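# Spread the towel flat beside the basket

## Task

Lay the towel out flat on the table as a single layer. It must stay at least one finger-width inside the table edge, at least two finger-widths away from the basket's rim, and more than a hand-width away from the column of either arm. The basket must end up standing upright with all of its base resting on the table, no more than three finger-widths from its starting spot, and turned roughly the way it faced at the start. Release everything and move the grippers away at the end. Nothing may depend on the robot holding it in place.

## Robot and tools

Robot and frame
There are two arms, left_arm and right_arm. The names are labels only and do not mean image sides. The scene frame has its origin on the tabletop between the arms, +x pointing out over the table and +z pointing up. left_arm sits on the +y side. The bases are at left_arm (-0.002, +0.250, 0) m with quat_wxyz (+0.996, 0, 0, +0.089), and right_arm (+0.048, -0.342, 0) m with quat_wxyz (+0.997, 0, 0, +0.078). On each gripper the fingers point along its +z axis and close along its y axis. end_effector_position is the point between the finger pads, roughly 1 cm short of the tips. The reported hand position can be somewhat wrong, and the error grows at long reach. Something may occasionally tug briefly on a held part.

Row layout
Every command row has 14 numbers in [-1, 1], even when only one arm moves. The first 7 belong to left_arm and the next 7 to right_arm. Each block of 7 is ordered: waist, wrist yaw, elbow, shoulder, wrist roll, wrist pitch, opening. Only this order counts.

The six joint numbers are scaled offsets, not poses. A value of 1.0 equals 1.264 rad for the waist, 1.686 for the wrist yaw, 1.276 for the elbow, 1.32 for the shoulder, 2.022 for the wrist roll and 1.83 for the wrist pitch.

The waist sign is flipped relative to the URDF, both in commands and in results. The stated ranges use URDF signs, in rad:
- waist -2.880 to 2.880
- shoulder 0.000 to 3.142
- elbow 0.000 to 3.019
- wrist pitch -1.693 to 1.571
- wrist yaw -1.571 to 1.571
- wrist roll -2.094 to 2.094

A joint's true end may differ from these by up to 0.019 rad. Opening is absolute, not an offset: +1 is fully open and -1 is shut.

Tools

execute_actions(actions): actions is a list of up to 15 actions, run in order. An empty list just returns the current state and images.
- Each action is a table of up to 15 rows, and each row lasts one control step of 1/30 s.
- If the table is shorter, its final row repeats until 15 steps have passed.
- Joint values are offsets from the angles the arm had when that action began, not from the previous row. For the first action of a call, the baseline is the most recent reported angles.
- If any action asks a joint to go more than 0.019 rad outward beyond its range, that action is refused for both arms.
- If the first action fails this check, or any action is malformed, the whole call does nothing.
- A request past a joint's real end stops at that end, and the result then says "joint sent to its limit". If that line is absent, there may still be no room left.

move(target, speed, blocking): target is one row in the layout above. Its joint values are offsets from the "Joint positions" in the latest result that shows them.
- All joints of both arms follow paths that finish together, so the hand traces a curve.
- speed, in rad/s from 0.01 to 2 (default 0.5), caps the joint that has the farthest to travel.
- Paths last between 0.5 and 10 s. Anything longer is cut off at 10 s.
- There is no collision avoidance, and joints trail their paths.
- Faster contact hits harder, and aiming deeper past a contact presses harder.
- With blocking=false the result comes back after 0.5 s while motion continues. Until a result shows the move has ended, check it with wait(0) or call stop before sending rows or another move.
- The result adds a "move:" line. It gives the ending (done, off_target, moving, held, fault), then limits=held or limits=none, then the joint farthest from its goal on each arm.
- After a limits=held pause, an arm may suddenly move faster than speed.
- To keep pressing as before, send offsets that take the arm from "Joint positions" to "Joint targets".

wait(seconds): runs 0 to 10 s holding the last command. It returns early if a running move ends.

stop: brakes a running move. The arm needs space to stop, and the fingers continue.

zoom_image(camera, region): region is [x0, y0, x1, y1] in pixels, at most 504x504. Cameras are cam_head_left, cam_head_right, cam_high, cam_left_wrist and cam_right_wrist, all 504x504, with the wrist ones fisheye. Each wrist camera's optical frame has +z forward, +x right and +y down.

read_manual(section): returns licence text only.

finished_scene(scene): pass the current scene number. It ends the scene irreversibly, so the goal must already hold without the robot.

Reading results
- The state line gives each gripper's position in m and its quat_wxyz in the shared frame.
- "Joint positions" and "Joint velocities" list joints in the row order, in rad and rad/s. The last value is the finger-pad gap in m, which is 0.094 when fully open.
- grip_measured is the opening on the command scale. Each gripper reads with a fixed bias of up to about 1 mm.
- "Joint targets" shows where joints are currently being driven, and these can drift without new commands.
- "joint command not followed" means a clearance check altered some joint targets, though the rest of the row still ran.
- FAULT means an arm stopped. MOTOR HOT appears from 85 °C. At 100 °C an OVER-TEMPERATURE FAULT releases that arm, which then falls.

Motion behaviour
- Each step, a joint's target may run at most a fixed amount ahead of its measured angle: 0.264 (waist), 0.186 (wrist yaw), 0.276 (elbow), 0.32 (shoulder), 0.522 (wrist roll) and 0.33 (wrist pitch). Large changes therefore need several actions, and unfinished motion should be commanded again.
- If the targets would put the hand over 70 mm from where it is, they are scaled back.
- Sending zero offsets can let an arm sag. To hold a pose, resend offsets back to the desired angles in the first call of a reply, then zeros, increasing the offsets if a joint stays short.
- The simulation keeps running while you compose a reply.

Gripping
To hold something, command an opening below grip_measured. About 0.03 below gives a firm grip, and less gives a lighter one. Pad force tops out around 50 to 62 N, with less on thin items under about 2 mm. The first touch can spike.

Avoid
Do not let the arms collide or press on each other. Do not knock anything off the table. Avoid drops, slams, hard pushes and long heavy holding that builds up heat.

Each tool is called after "Call:" as name(argument=value, ...), one argument or row to a line, values as JSON.

## Session

Call:
execute_actions(
  actions=[],
)

Scene clock: 0.00 s.
left_arm: end_effector_position=(+0.3667, -0.0761, +0.2062) grip_measured=+1.000 end_effector_quat_wxyz=(+0.017, +0.963, +0.215, +0.164) | right_arm: end_effector_position=(+0.7539, -0.0475, +0.1434) grip_measured=+1.000 end_effector_quat_wxyz=(+0.458, -0.552, +0.579, +0.388)
Joint names: [waist, wrist yaw, elbow, shoulder, wrist roll, wrist pitch]
Joint positions: left_arm=[ 0.993 -0.263  1.322  1.51   1.914 -1.18   0.094] | right_arm=[-0.033 -1.165  1.782  2.196 -0.804 -0.372  0.094]
Joint velocities: left_arm=[ 0.005 -0.007 -0.012 -0.015 -0.022  0.002  0.   ] | right_arm=[ 0.005 -0.022 -0.002 -0.015 -0.066  0.007  0.   ]
Motor temperatures (°C, as the motors report them): left_arm=[33 31 31 31 33 32] | right_arm=[32 31 34 33 31 30]
Joint targets: left_arm=[0.993 -0.263 1.340 1.518 1.914 -1.180] | right_arm=[-0.033 -1.164 1.807 2.205 -0.804 -0.370]

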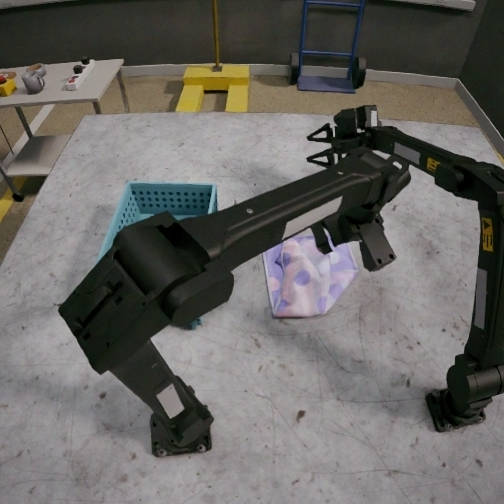

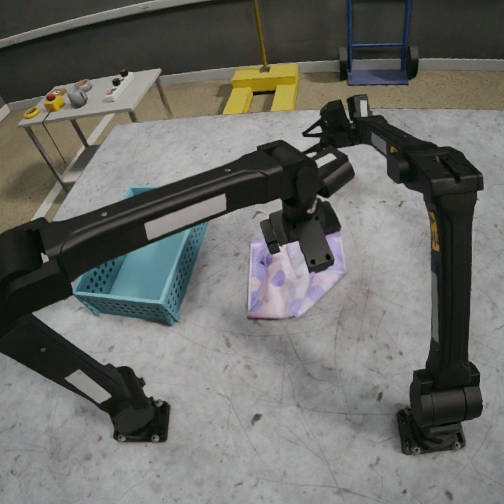

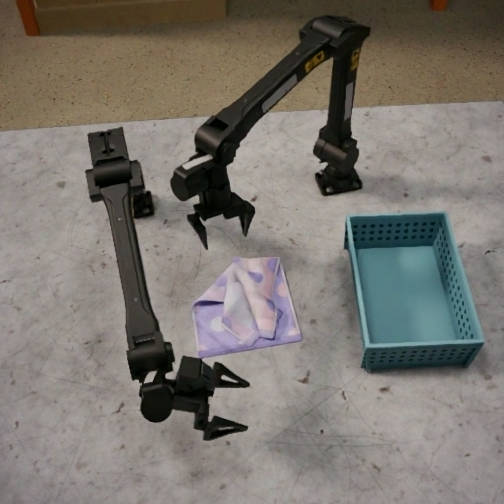

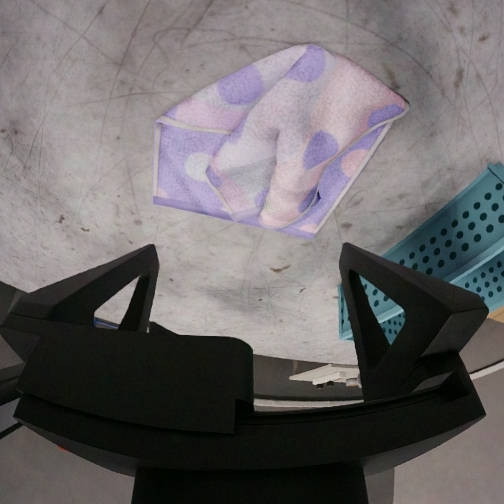

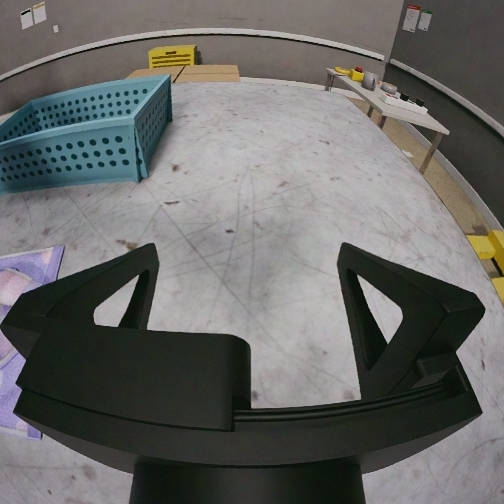

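Call:
zoom_image(
  camera="cam_high",
  region=[180,240,320,370],
)

Call:
zoom_image(
  camera="cam_left_wrist",
  region=[140,30,420,250],
)

Region (180, 240, 320, 370) of cam_high's 504x504 image, scaled by 3.600, with more detail than that image has; it fills the top 468 rows of this view, and the rest is white.

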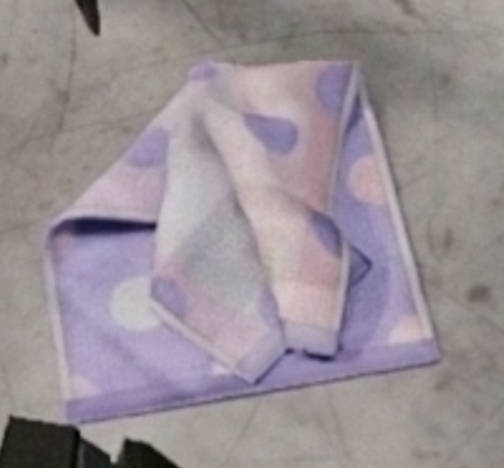

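Region (140, 30, 420, 250) of cam_left_wrist's 504x504 image, scaled by 1.800, with more detail than that image has; it fills the top 396 rows of this view, and the rest is white.

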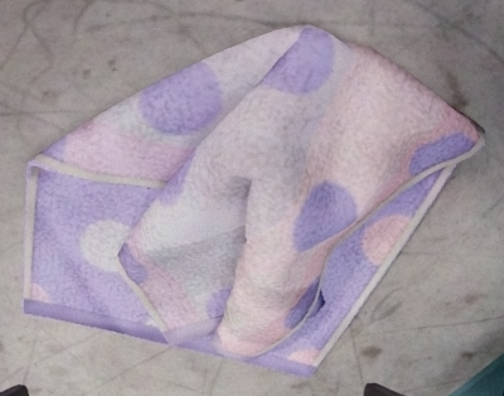

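Call:
move(
  target=[-0.303,0.156,0.129,0.267,-1,0.002,-0.2,0,0.691,-0.525,-0.537,0.5,-0.44,-0.2],
  speed=1.5,
)

Scene clock: 6.17 s.
left_arm: end_effector_position=(+0.4876, +0.0260, +0.0851) grip_measured=-0.197 end_effector_quat_wxyz=(-0.002, +0.165, +0.986, +0.002) | right_arm: end_effector_position=(+0.4634, -0.2632, +0.1299) grip_measured=-0.198 end_effector_quat_wxyz=(+0.019, +0.003, +1.000, +0.005)
Joint names: [waist, wrist yaw, elbow, shoulder, wrist roll, wrist pitch]
Joint positions: left_arm=[ 0.608 -0.002  1.442  1.837 -0.098 -1.18   0.038] | right_arm=[-0.033 -0.003  1.115  1.485  0.195 -1.162  0.038]
Joint velocities: left_arm=[-0.005  0.051 -0.007 -0.005  0.022  0.012 -0.001] | right_arm=[ 0.005  0.022  0.012 -0.005  0.037 -0.007 -0.   ]
Motor temperatures (°C, as the motors report them): left_arm=[33 31 33 31 33 32] | right_arm=[32 31 35 34 31 30]
Joint targets: left_arm=[0.610 -0.000 1.487 1.863 -0.108 -1.177] | right_arm=[-0.033 0.001 1.112 1.488 0.207 -1.177]
move: off_target (left_arm); limits=none; left_arm: farthest joint: the elbow, 0.045 radians from its target (0.164 radians at the start); right_arm: farthest joint: the wrist pitch, 0.016 radians from its target (0.805 radians at the start)

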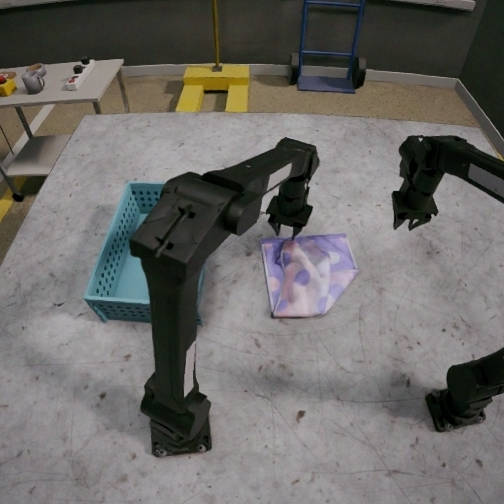

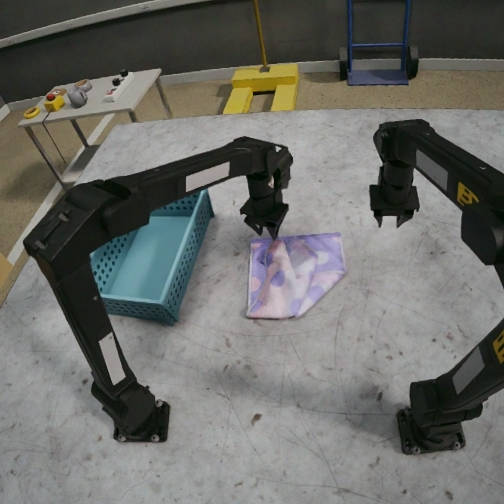

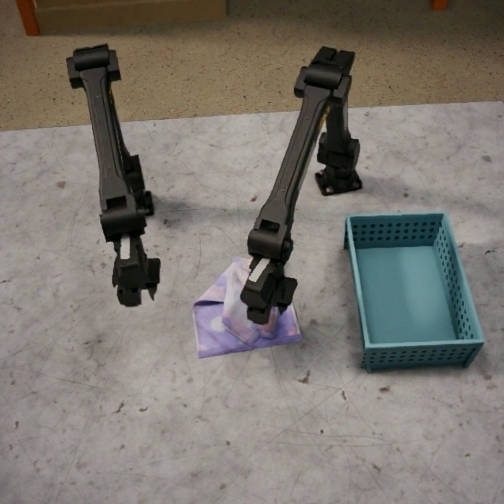

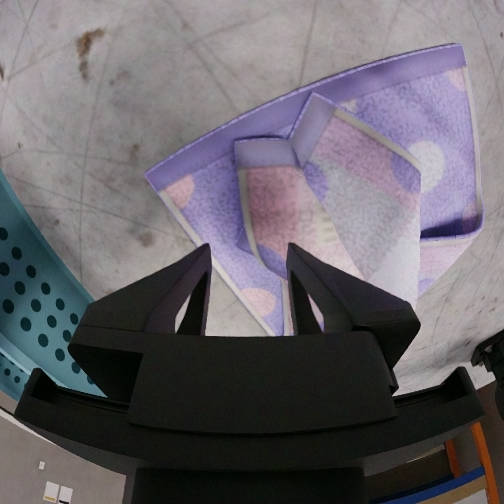

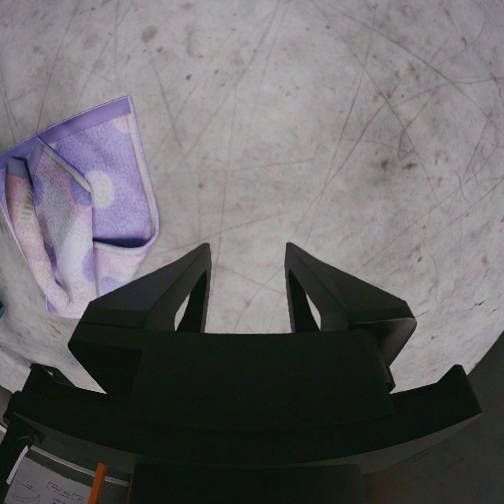

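Call:
move(
  target=[0.004,0,0.055,0.11,0,0.066,-0.2,0,0,0,0,0,0,-0.2],
  speed=0.25,
)

Scene clock: 7.37 s.
left_arm: end_effector_position=(+0.5169, +0.0127, +0.0345) grip_measured=-0.197 end_effector_quat_wxyz=(+0.011, +0.165, +0.986, -0.002) | right_arm: end_effector_position=(+0.4634, -0.2632, +0.1299) grip_measured=-0.198 end_effector_quat_wxyz=(+0.019, +0.003, +1.000, +0.005)
Joint names: [waist, wrist yaw, elbow, shoulder, wrist roll, wrist pitch]
Joint positions: left_arm=[ 0.608 -0.002  1.474  1.953 -0.098 -1.069  0.038] | right_arm=[-0.033 -0.003  1.115  1.485  0.196 -1.162  0.038]
Joint velocities: left_arm=[ 0.005 -0.037  0.007 -0.015  0.081 -0.007 -0.001] | right_arm=[ 0.024  0.066 -0.002 -0.005 -0.007 -0.007  0.   ]
Motor temperatures (°C, as the motors report them): left_arm=[33 31 33 31 33 32] | right_arm=[32 31 35 34 31 30]
Joint targets: left_arm=[0.613 -0.002 1.512 1.982 -0.098 -1.059] | right_arm=[-0.033 -0.003 1.115 1.485 0.195 -1.162]
move: off_target (left_arm); limits=none; left_arm: farthest joint: the elbow, 0.039 radians from its target (0.071 radians at the start); right_arm: farthest joint: the wrist roll, 0.001 radians from its target (0.001 radians at the start)

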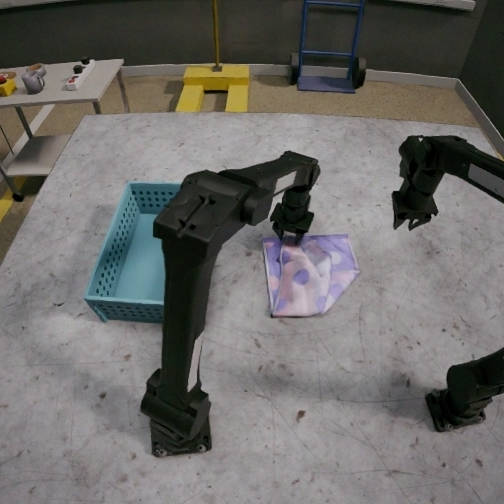

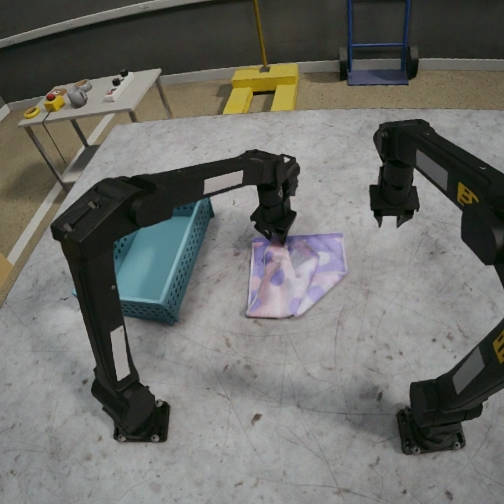

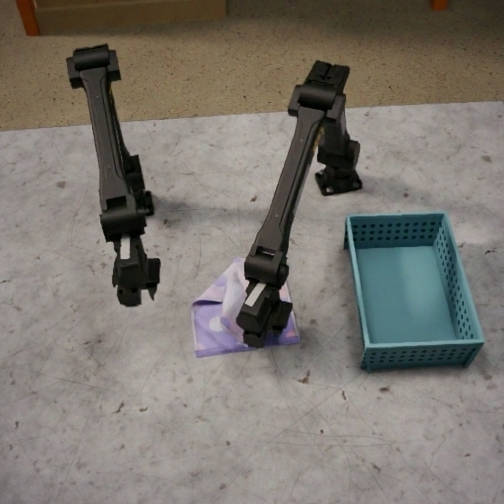

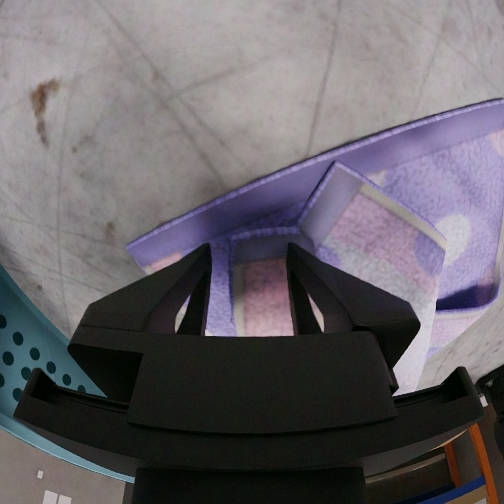

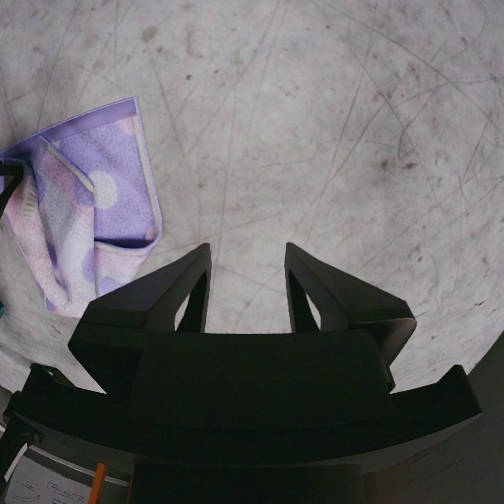

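Call:
execute_actions(
  actions=[
    [[0,0,0.02,0.01,0,-0.022,-0.2,0,0,0,0,0,0,-0.2],[0,0,0.02,0.01,0,-0.022,-0.2,0,0,0,0,0,0,-0.2],[0,0,0.02,0.01,0,-0.022,-0.2,0,0,0,0,0,0,-0.2],[0,0,0.02,0.02,0,-0.022,-0.2,0,0,0,0,0,0,-0.2],[0,0,0.02,0.037,0,-0.022,-0.2,0,0,0,0,0,0,-0.2]],
    [[0,0,0.02,0.01,0,0,-1,0,0,0,0,0,0,-0.2]],
  ],
)

Call:
move(
  target=[-0.03,0,0.02,-0.07,0,-0.04,-1,0,0,0,0,0,0,-0.2],
  speed=0.2,
)

Scene clock: 8.63 s.
left_arm: end_effector_position=(+0.5098, +0.0159, +0.0318) grip_measured=-0.995 end_effector_quat_wxyz=(-0.006, +0.165, +0.986, +0.003) | right_arm: end_effector_position=(+0.4634, -0.2632, +0.1299) grip_measured=-0.198 end_effector_quat_wxyz=(+0.019, +0.003, +1.000, +0.005)
Joint names: [waist, wrist yaw, elbow, shoulder, wrist roll, wrist pitch]
Joint positions: left_arm=[ 0.608 -0.002  1.474  1.958 -0.098 -1.099  0.   ] | right_arm=[-0.033 -0.003  1.115  1.485  0.196 -1.162  0.038]
Joint velocities: left_arm=[ 0.005 -0.022 -0.012 -0.015 -0.022 -0.012 -0.001] | right_arm=[ 0.005  0.022 -0.002 -0.005 -0.037  0.007 -0.   ]
Motor temperatures (°C, as the motors report them): left_arm=[33 31 33 32 33 32] | right_arm=[32 31 36 34 31 30]
Joint targets: left_arm=[0.608 -0.002 1.499 1.971 -0.098 -1.099] | right_arm=[-0.033 -0.003 1.115 1.485 0.196 -1.162]

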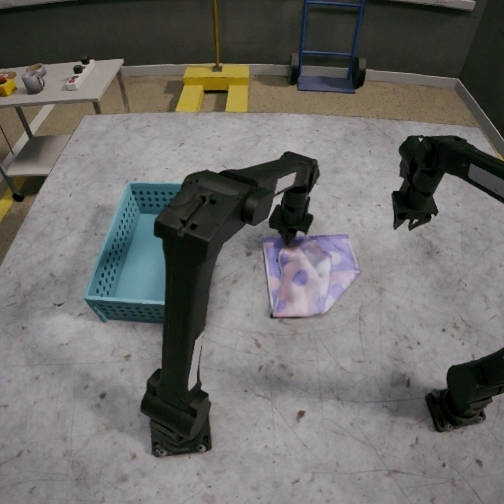

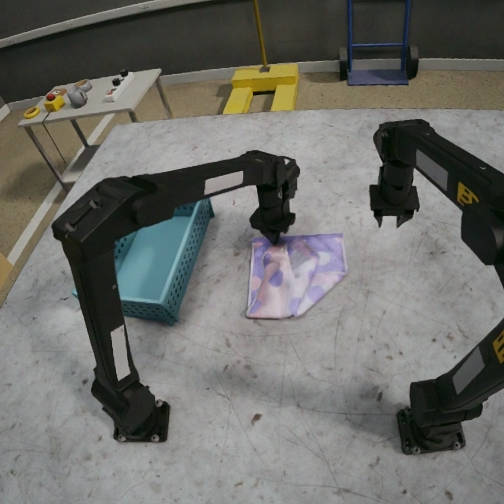

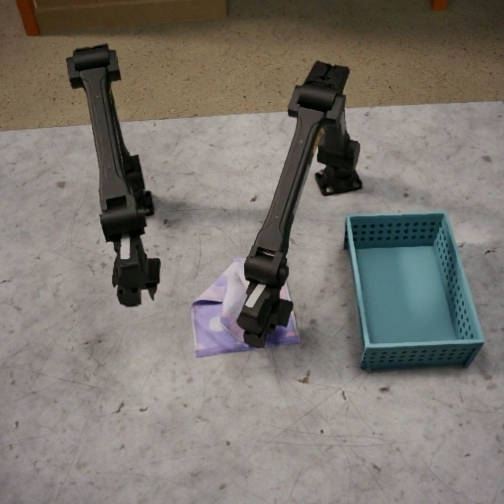

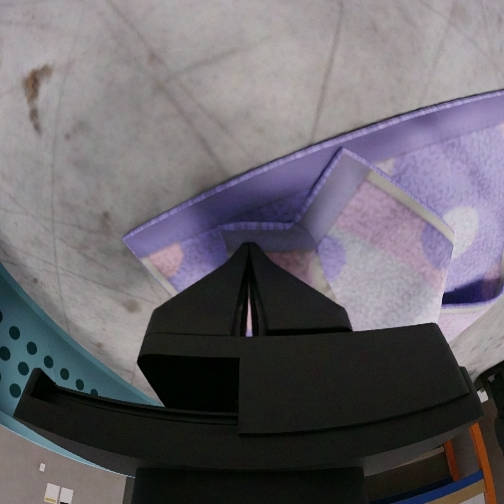

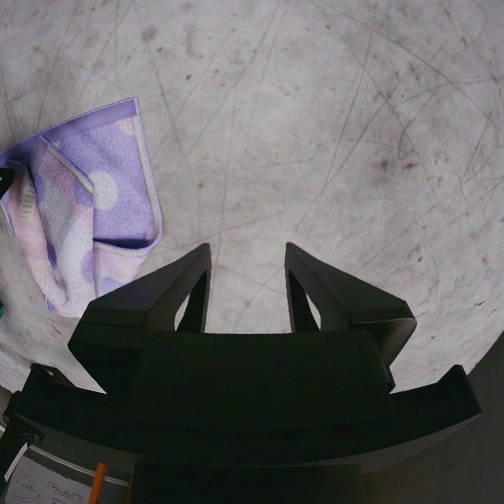

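Scene clock: 9.50 s.
left_arm: end_effector_position=(+0.5097, +0.0378, +0.0833) grip_measured=-0.995 end_effector_quat_wxyz=(+0.009, +0.147, +0.989, -0.001) | right_arm: end_effector_position=(+0.4634, -0.2632, +0.1299) grip_measured=-0.198 end_effector_quat_wxyz=(+0.019, +0.003, +1.000, +0.005)
Joint names: [waist, wrist yaw, elbow, shoulder, wrist roll, wrist pitch]
Joint positions: left_arm=[ 0.572 -0.002  1.474  1.862 -0.098 -1.164  0.   ] | right_arm=[-0.033 -0.003  1.115  1.485  0.196 -1.162  0.038]
Joint velocities: left_arm=[-0.005  0.007 -0.007 -0.015 -0.051 -0.002 -0.   ] | right_arm=[ 0.005 -0.022  0.002  0.005  0.066  0.012 -0.   ]
Motor temperatures (°C, as the motors report them): left_arm=[33 31 33 32 33 32] | right_arm=[32 31 36 34 31 30]
Joint targets: left_arm=[0.570 -0.002 1.499 1.866 -0.098 -1.172] | right_arm=[-0.033 -0.003 1.115 1.485 0.196 -1.162]
move: off_target (left_arm); limits=none; left_arm: farthest joint: the elbow, 0.026 radians from its target (0.026 radians at the start); right_arm: farthest joint: the waist, 0.000 radians from its target (0.000 radians at the start)

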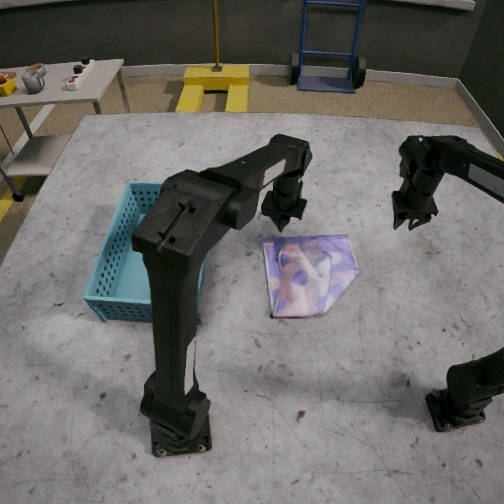

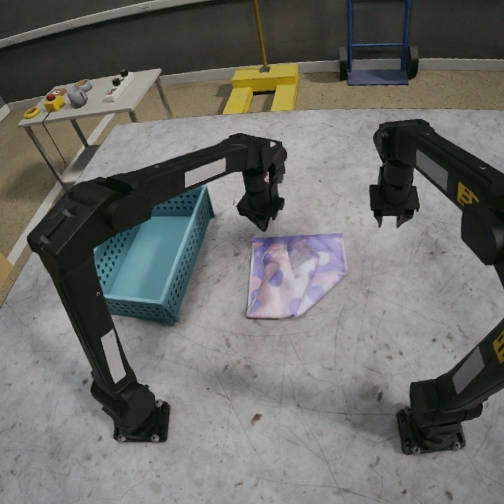

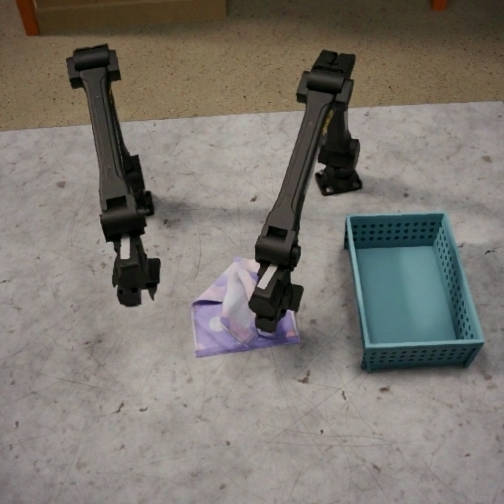

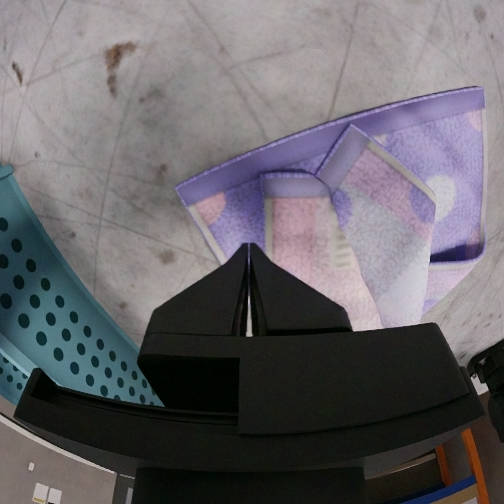

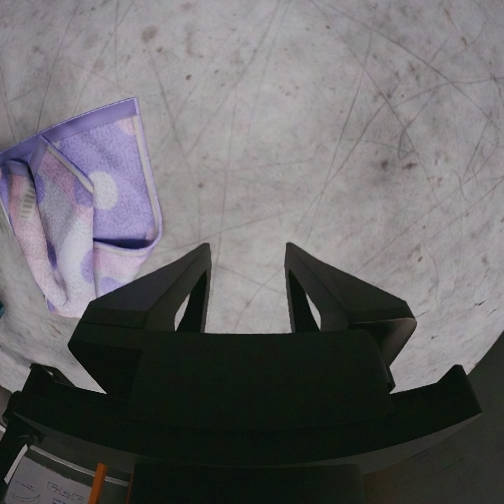

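Call:
move(
  target=[-0.105,0.3,-0.045,0.02,0.07,0.045,-0.36,0,0,0,0,0,0,-0.2],
  speed=0.8,
)

Call:
move(
  target=[0,0,0.01,0.082,0,0.034,-0.36,0,0,0,0,0,0,-0.2],
  speed=0.2,
)

Call:
zoom_image(
  camera="cam_high",
  region=[200,270,320,370],
)

Scene clock: 11.13 s.
left_arm: end_effector_position=(+0.5112, +0.0275, +0.0892) grip_measured=-0.363 end_effector_quat_wxyz=(-0.005, +0.148, +0.957, -0.249) | right_arm: end_effector_position=(+0.4634, -0.2632, +0.1299) grip_measured=-0.198 end_effector_quat_wxyz=(+0.019, +0.003, +1.000, +0.005)
Joint names: [waist, wrist yaw, elbow, shoulder, wrist roll, wrist pitch]
Joint positions: left_arm=[ 0.439  0.502  1.429  1.862  0.034 -1.091  0.03 ] | right_arm=[-0.033 -0.003  1.115  1.485  0.196 -1.162  0.038]
Joint velocities: left_arm=[-0.005  0.007  0.007  0.015  0.081 -0.022 -0.001] | right_arm=[-0.005  0.081 -0.012  0.005 -0.051 -0.007  0.   ]
Motor temperatures (°C, as the motors report them): left_arm=[33 31 33 32 33 32] | right_arm=[32 31 36 34 31 30]
Joint targets: left_arm=[0.439 0.503 1.416 1.888 0.043 -1.081] | right_arm=[-0.033 -0.003 1.115 1.485 0.196 -1.162]
move: off_target (left_arm); limits=none; left_arm: farthest joint: the shoulder, 0.026 radians from its target (0.026 radians at the start); right_arm: farthest joint: the waist, 0.000 radians from its target (0.000 radians at the start)

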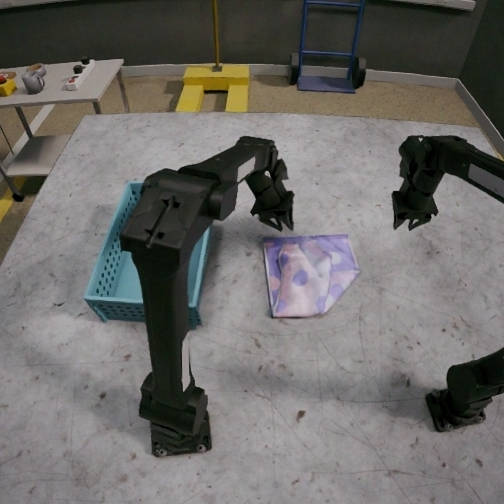

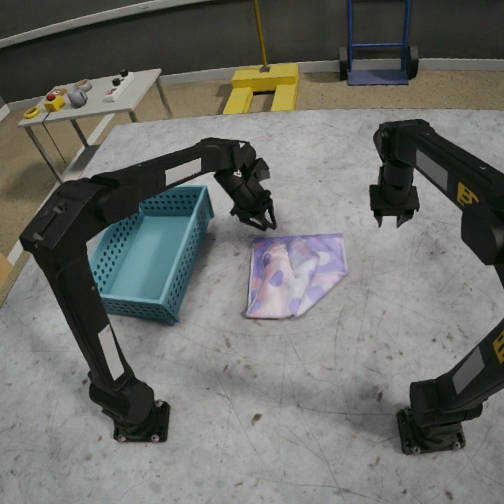

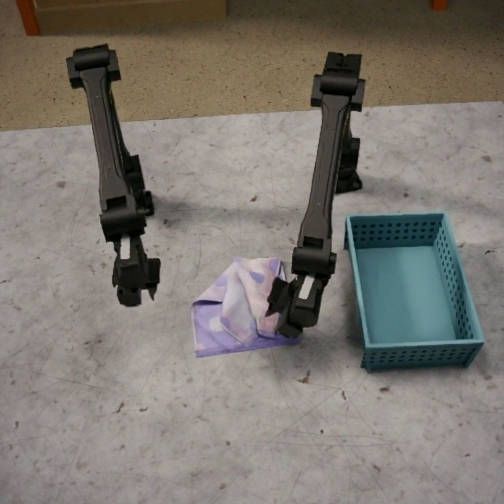

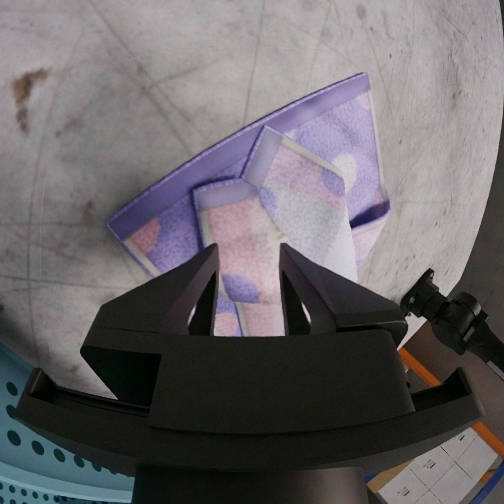

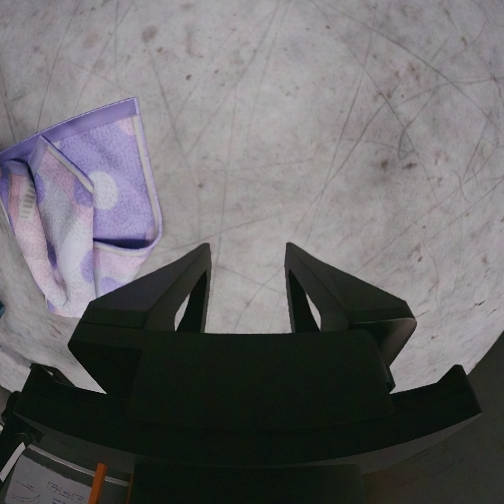

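Scene clock: 12.07 s.
left_arm: end_effector_position=(+0.5172, +0.0259, +0.0424) grip_measured=-0.363 end_effector_quat_wxyz=(-0.022, +0.143, +0.958, -0.247) | right_arm: end_effector_position=(+0.4634, -0.2632, +0.1299) grip_measured=-0.198 end_effector_quat_wxyz=(+0.019, +0.003, +1.000, +0.005)
Joint names: [waist, wrist yaw, elbow, shoulder, wrist roll, wrist pitch]
Joint positions: left_arm=[ 0.439  0.502  1.429  1.95   0.034 -1.038  0.03 ] | right_arm=[-0.033 -0.003  1.115  1.485  0.196 -1.162  0.038]
Joint velocities: left_arm=[ 0.005 -0.037 -0.012 -0.015 -0.022 -0.022 -0.   ] | right_arm=[ 0.005  0.051 -0.027 -0.015 -0.051 -0.007  0.001]
Motor temperatures (°C, as the motors report them): left_arm=[33 31 34 32 33 32] | right_arm=[32 31 36 34 31 30]
Joint targets: left_arm=[0.439 0.502 1.442 1.970 0.033 -1.029] | right_arm=[-0.033 -0.003 1.115 1.485 0.196 -1.162]
move: done; limits=none; left_arm: farthest joint: the shoulder, 0.020 radians from its target (0.108 radians at the start); right_arm: farthest joint: the waist, 0.000 radians from its target (0.000 radians at the start)

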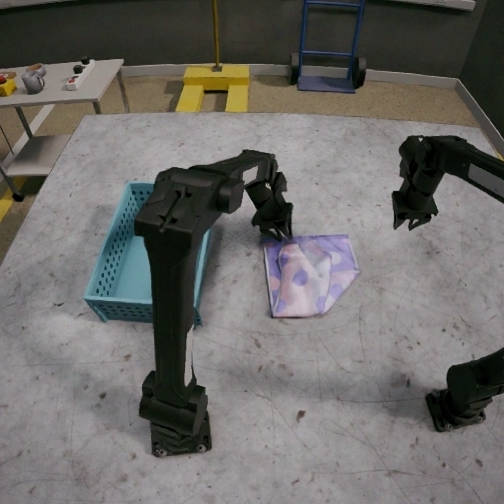

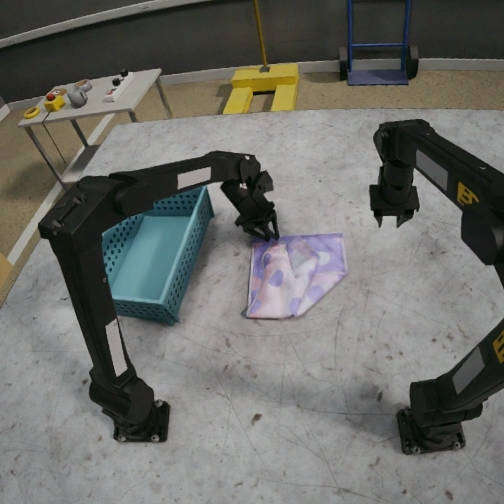

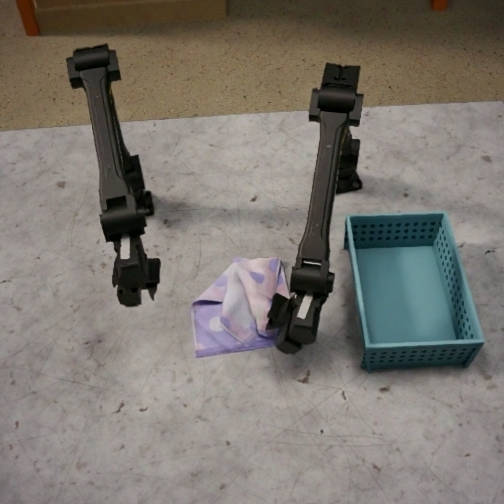

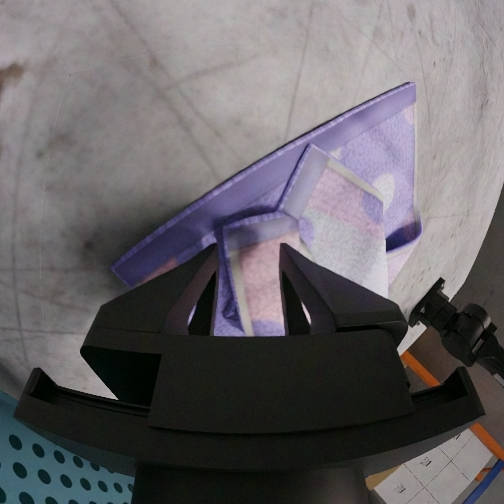

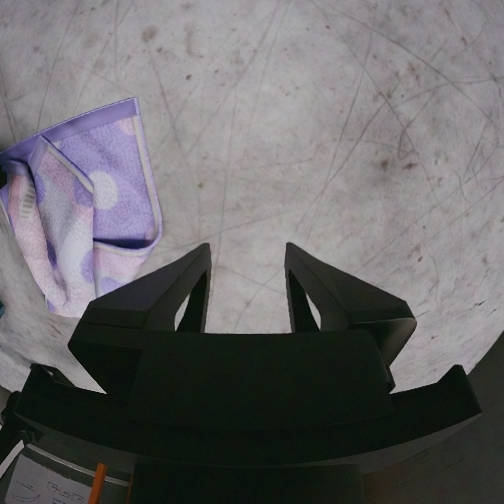

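Region (200, 270, 320, 370) of cam_high's 504x504 image, scaled by 4.200, with more detail than that image has.

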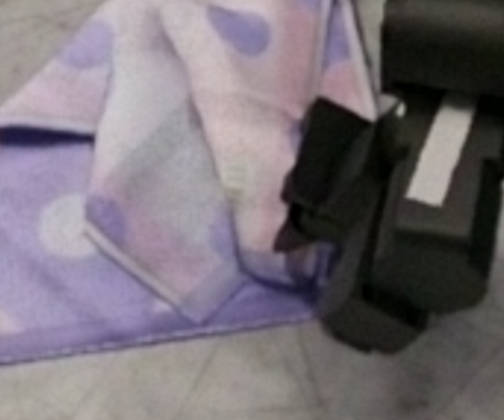

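Call:
execute_actions(
  actions=[
    [[0,0,0.01,0.027,0,0,-0.36,0,0,0,0,0,0,-0.2]],
    [[0.015,0,0.01,0.01,0,0,-0.36,0,0,0,0,0,0,-0.2]],
    [[0.017,0,0.01,0.01,0,0,-0.36,0,0,0,0,0,0,-0.2]],
  ],
)

Scene clock: 13.67 s.
left_arm: end_effector_position=(+0.5096, +0.0094, +0.0416) grip_measured=-0.363 end_effector_quat_wxyz=(-0.027, +0.159, +0.956, -0.247) | right_arm: end_effector_position=(+0.4634, -0.2632, +0.1299) grip_measured=-0.198 end_effector_quat_wxyz=(+0.019, +0.003, +1.000, +0.005)
Joint names: [waist, wrist yaw, elbow, shoulder, wrist roll, wrist pitch]
Joint positions: left_arm=[ 0.471  0.502  1.429  1.952  0.034 -1.038  0.03 ] | right_arm=[-0.033 -0.003  1.115  1.485  0.196 -1.162  0.038]
Joint velocities: left_arm=[ 0.015  0.007  0.007  0.005  0.022  0.017 -0.001] | right_arm=[ 0.005 -0.007 -0.012  0.015  0.007 -0.007  0.001]
Motor temperatures (°C, as the motors report them): left_arm=[33 31 34 32 33 32] | right_arm=[32 31 36 34 31 30]
Joint targets: left_arm=[0.474 0.502 1.442 1.965 0.034 -1.038] | right_arm=[-0.033 -0.003 1.115 1.485 0.196 -1.162]

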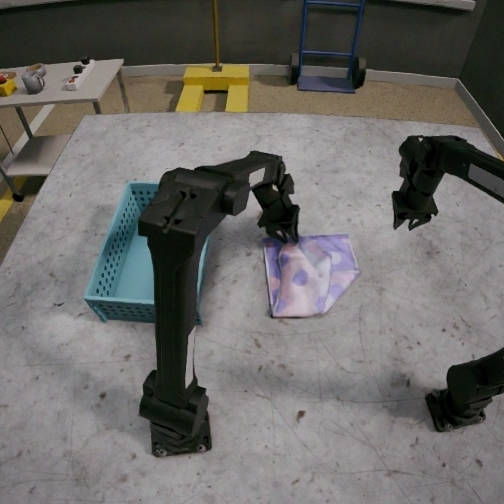

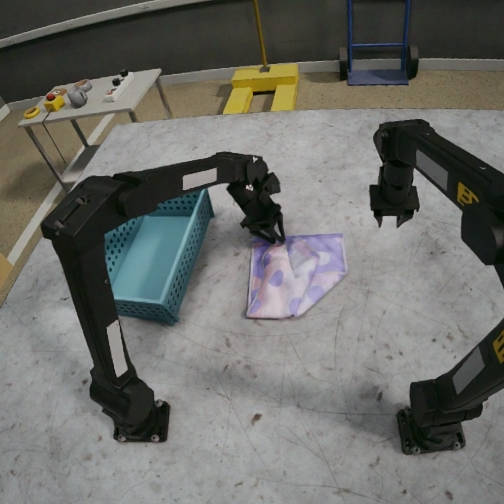

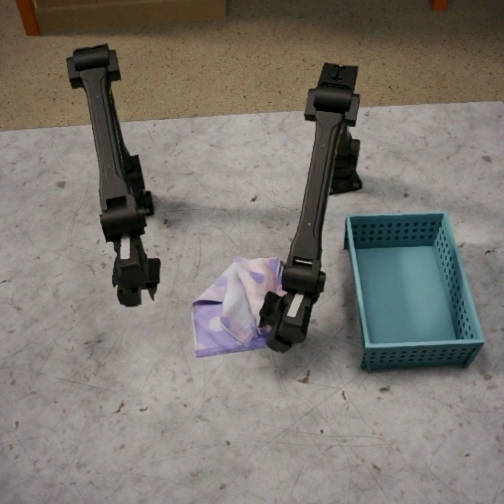

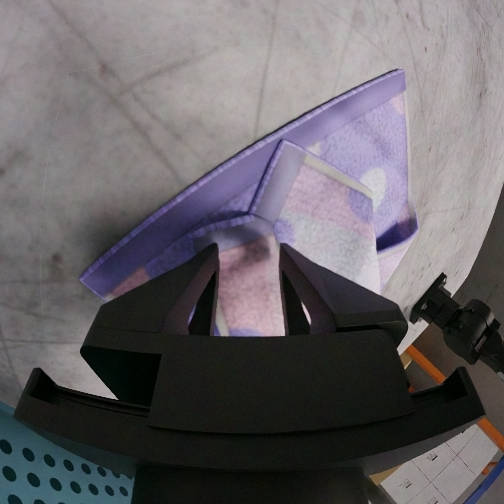

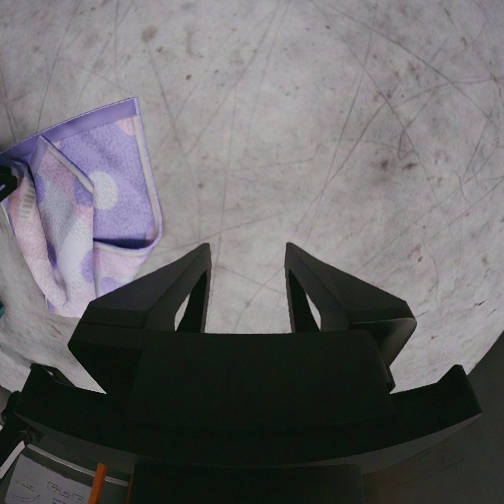

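It was shoulder stiction rather than contact. Back out and go lower.

Call:
execute_actions(
  actions=[
    [[-0.03,0,0.01,0.01,0,0,-0.36,0,0,0,0,0,0,-0.2]],
    [[0,0,0.01,0.045,0,0,-0.36,0,0,0,0,0,0,-0.2]],
  ],
)

Scene clock: 14.90 s.
left_arm: end_effector_position=(+0.5163, +0.0304, +0.0278) grip_measured=-0.363 end_effector_quat_wxyz=(-0.035, +0.136, +0.959, -0.248) | right_arm: end_effector_position=(+0.4634, -0.2632, +0.1299) grip_measured=-0.198 end_effector_quat_wxyz=(+0.019, +0.003, +1.000, +0.005)
Joint names: [waist, wrist yaw, elbow, shoulder, wrist roll, wrist pitch]
Joint positions: left_arm=[ 0.43   0.505  1.429  1.978  0.034 -1.038  0.03 ] | right_arm=[-0.033 -0.003  1.115  1.485  0.196 -1.162  0.038]
Joint velocities: left_arm=[ 0.015 -0.007 -0.017  0.005 -0.066 -0.002 -0.   ] | right_arm=[ 0.005  0.066 -0.012 -0.024  0.007 -0.002  0.001]
Motor temperatures (°C, as the motors report them): left_arm=[33 31 34 32 33 32] | right_arm=[32 31 36 34 31 30]
Joint targets: left_arm=[0.430 0.502 1.442 2.011 0.034 -1.038] | right_arm=[-0.033 -0.003 1.115 1.485 0.196 -1.162]

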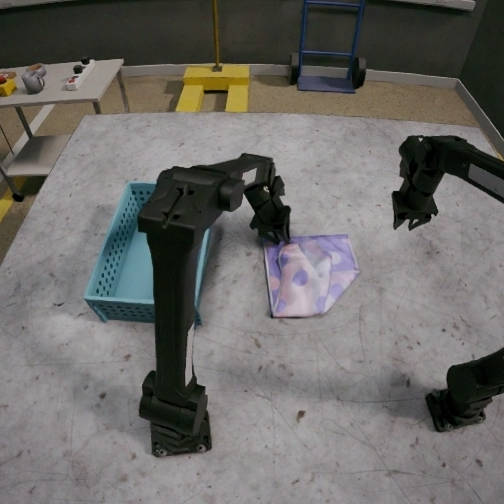

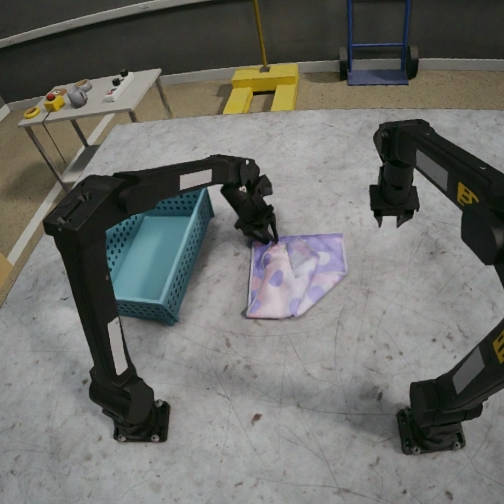

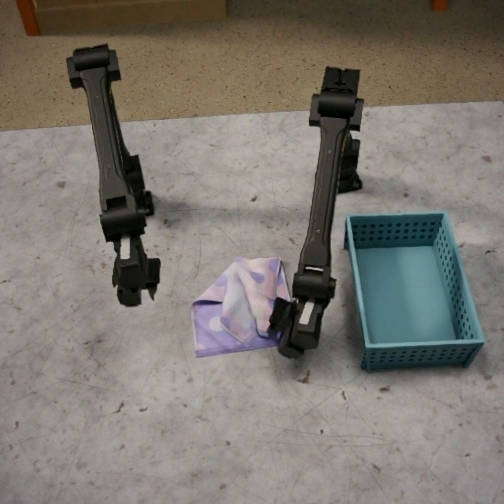

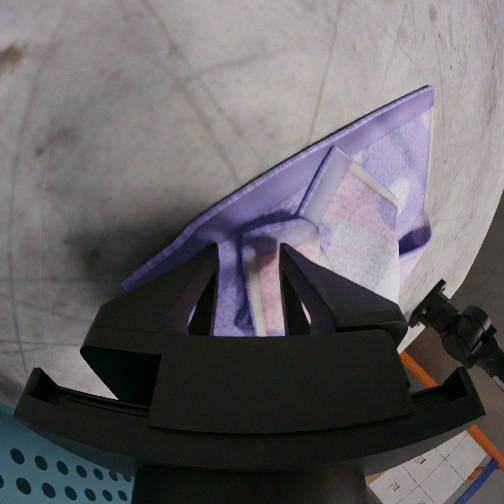

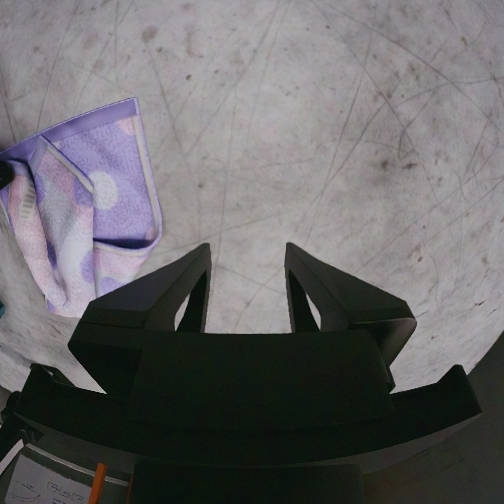

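Contact now. Raise slightly via yaw (which also advances), then slide.

Call:
execute_actions(
  actions=[
    [[0,0.025,0.01,0.005,0,-0.012,-0.36,0,0,0,0,0,0,-0.2]],
    [[0.024,0,0.01,0.005,0,0,-0.36,0,0,0,0,0,0,-0.2]],
  ],
)

Scene clock: 17.60 s.
left_arm: end_effector_position=(+0.5053, +0.0105, +0.0316) grip_measured=-0.363 end_effector_quat_wxyz=(-0.047, +0.147, +0.952, -0.266) | right_arm: end_effector_position=(+0.4634, -0.2632, +0.1299) grip_measured=-0.198 end_effector_quat_wxyz=(+0.019, +0.003, +1.000, +0.005)
Joint names: [waist, wrist yaw, elbow, shoulder, wrist roll, wrist pitch]
Joint positions: left_arm=[ 0.459  0.546  1.429  1.978  0.034 -1.051  0.03 ] | right_arm=[-0.033 -0.003  1.115  1.485  0.196 -1.162  0.038]
Joint velocities: left_arm=[ 0.005 -0.066  0.012  0.005 -0.081 -0.012  0.   ] | right_arm=[ 0.005  0.007  0.002  0.005 -0.022  0.007  0.   ]
Motor temperatures (°C, as the motors report them): left_arm=[33 31 34 32 33 32] | right_arm=[32 31 36 34 31 30]
Joint targets: left_arm=[0.460 0.546 1.442 1.984 0.034 -1.051] | right_arm=[-0.033 -0.003 1.115 1.485 0.196 -1.162]

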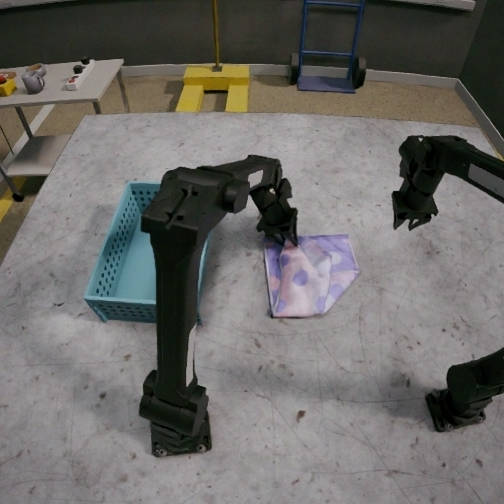

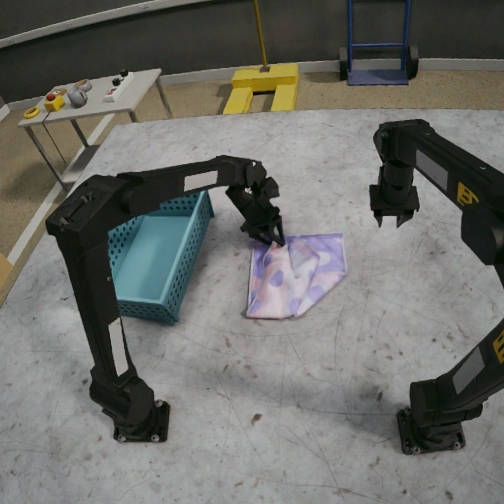

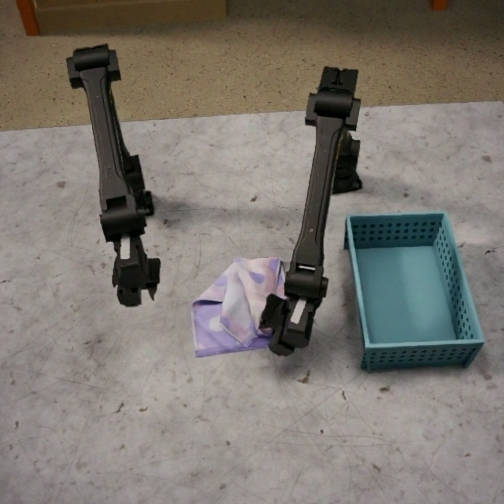

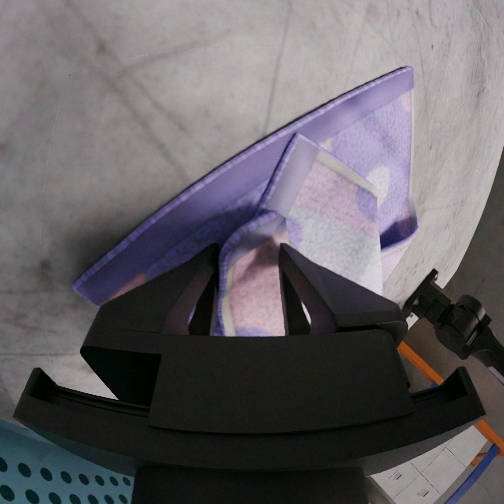

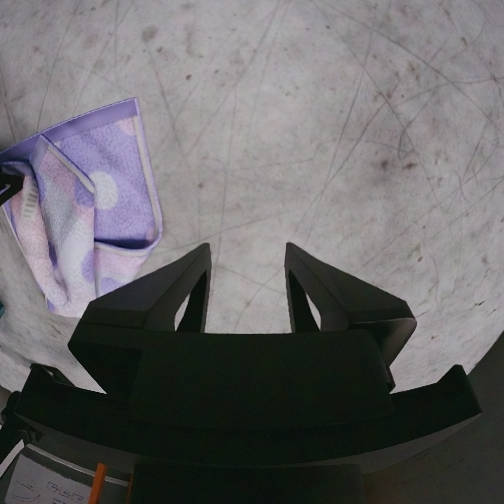

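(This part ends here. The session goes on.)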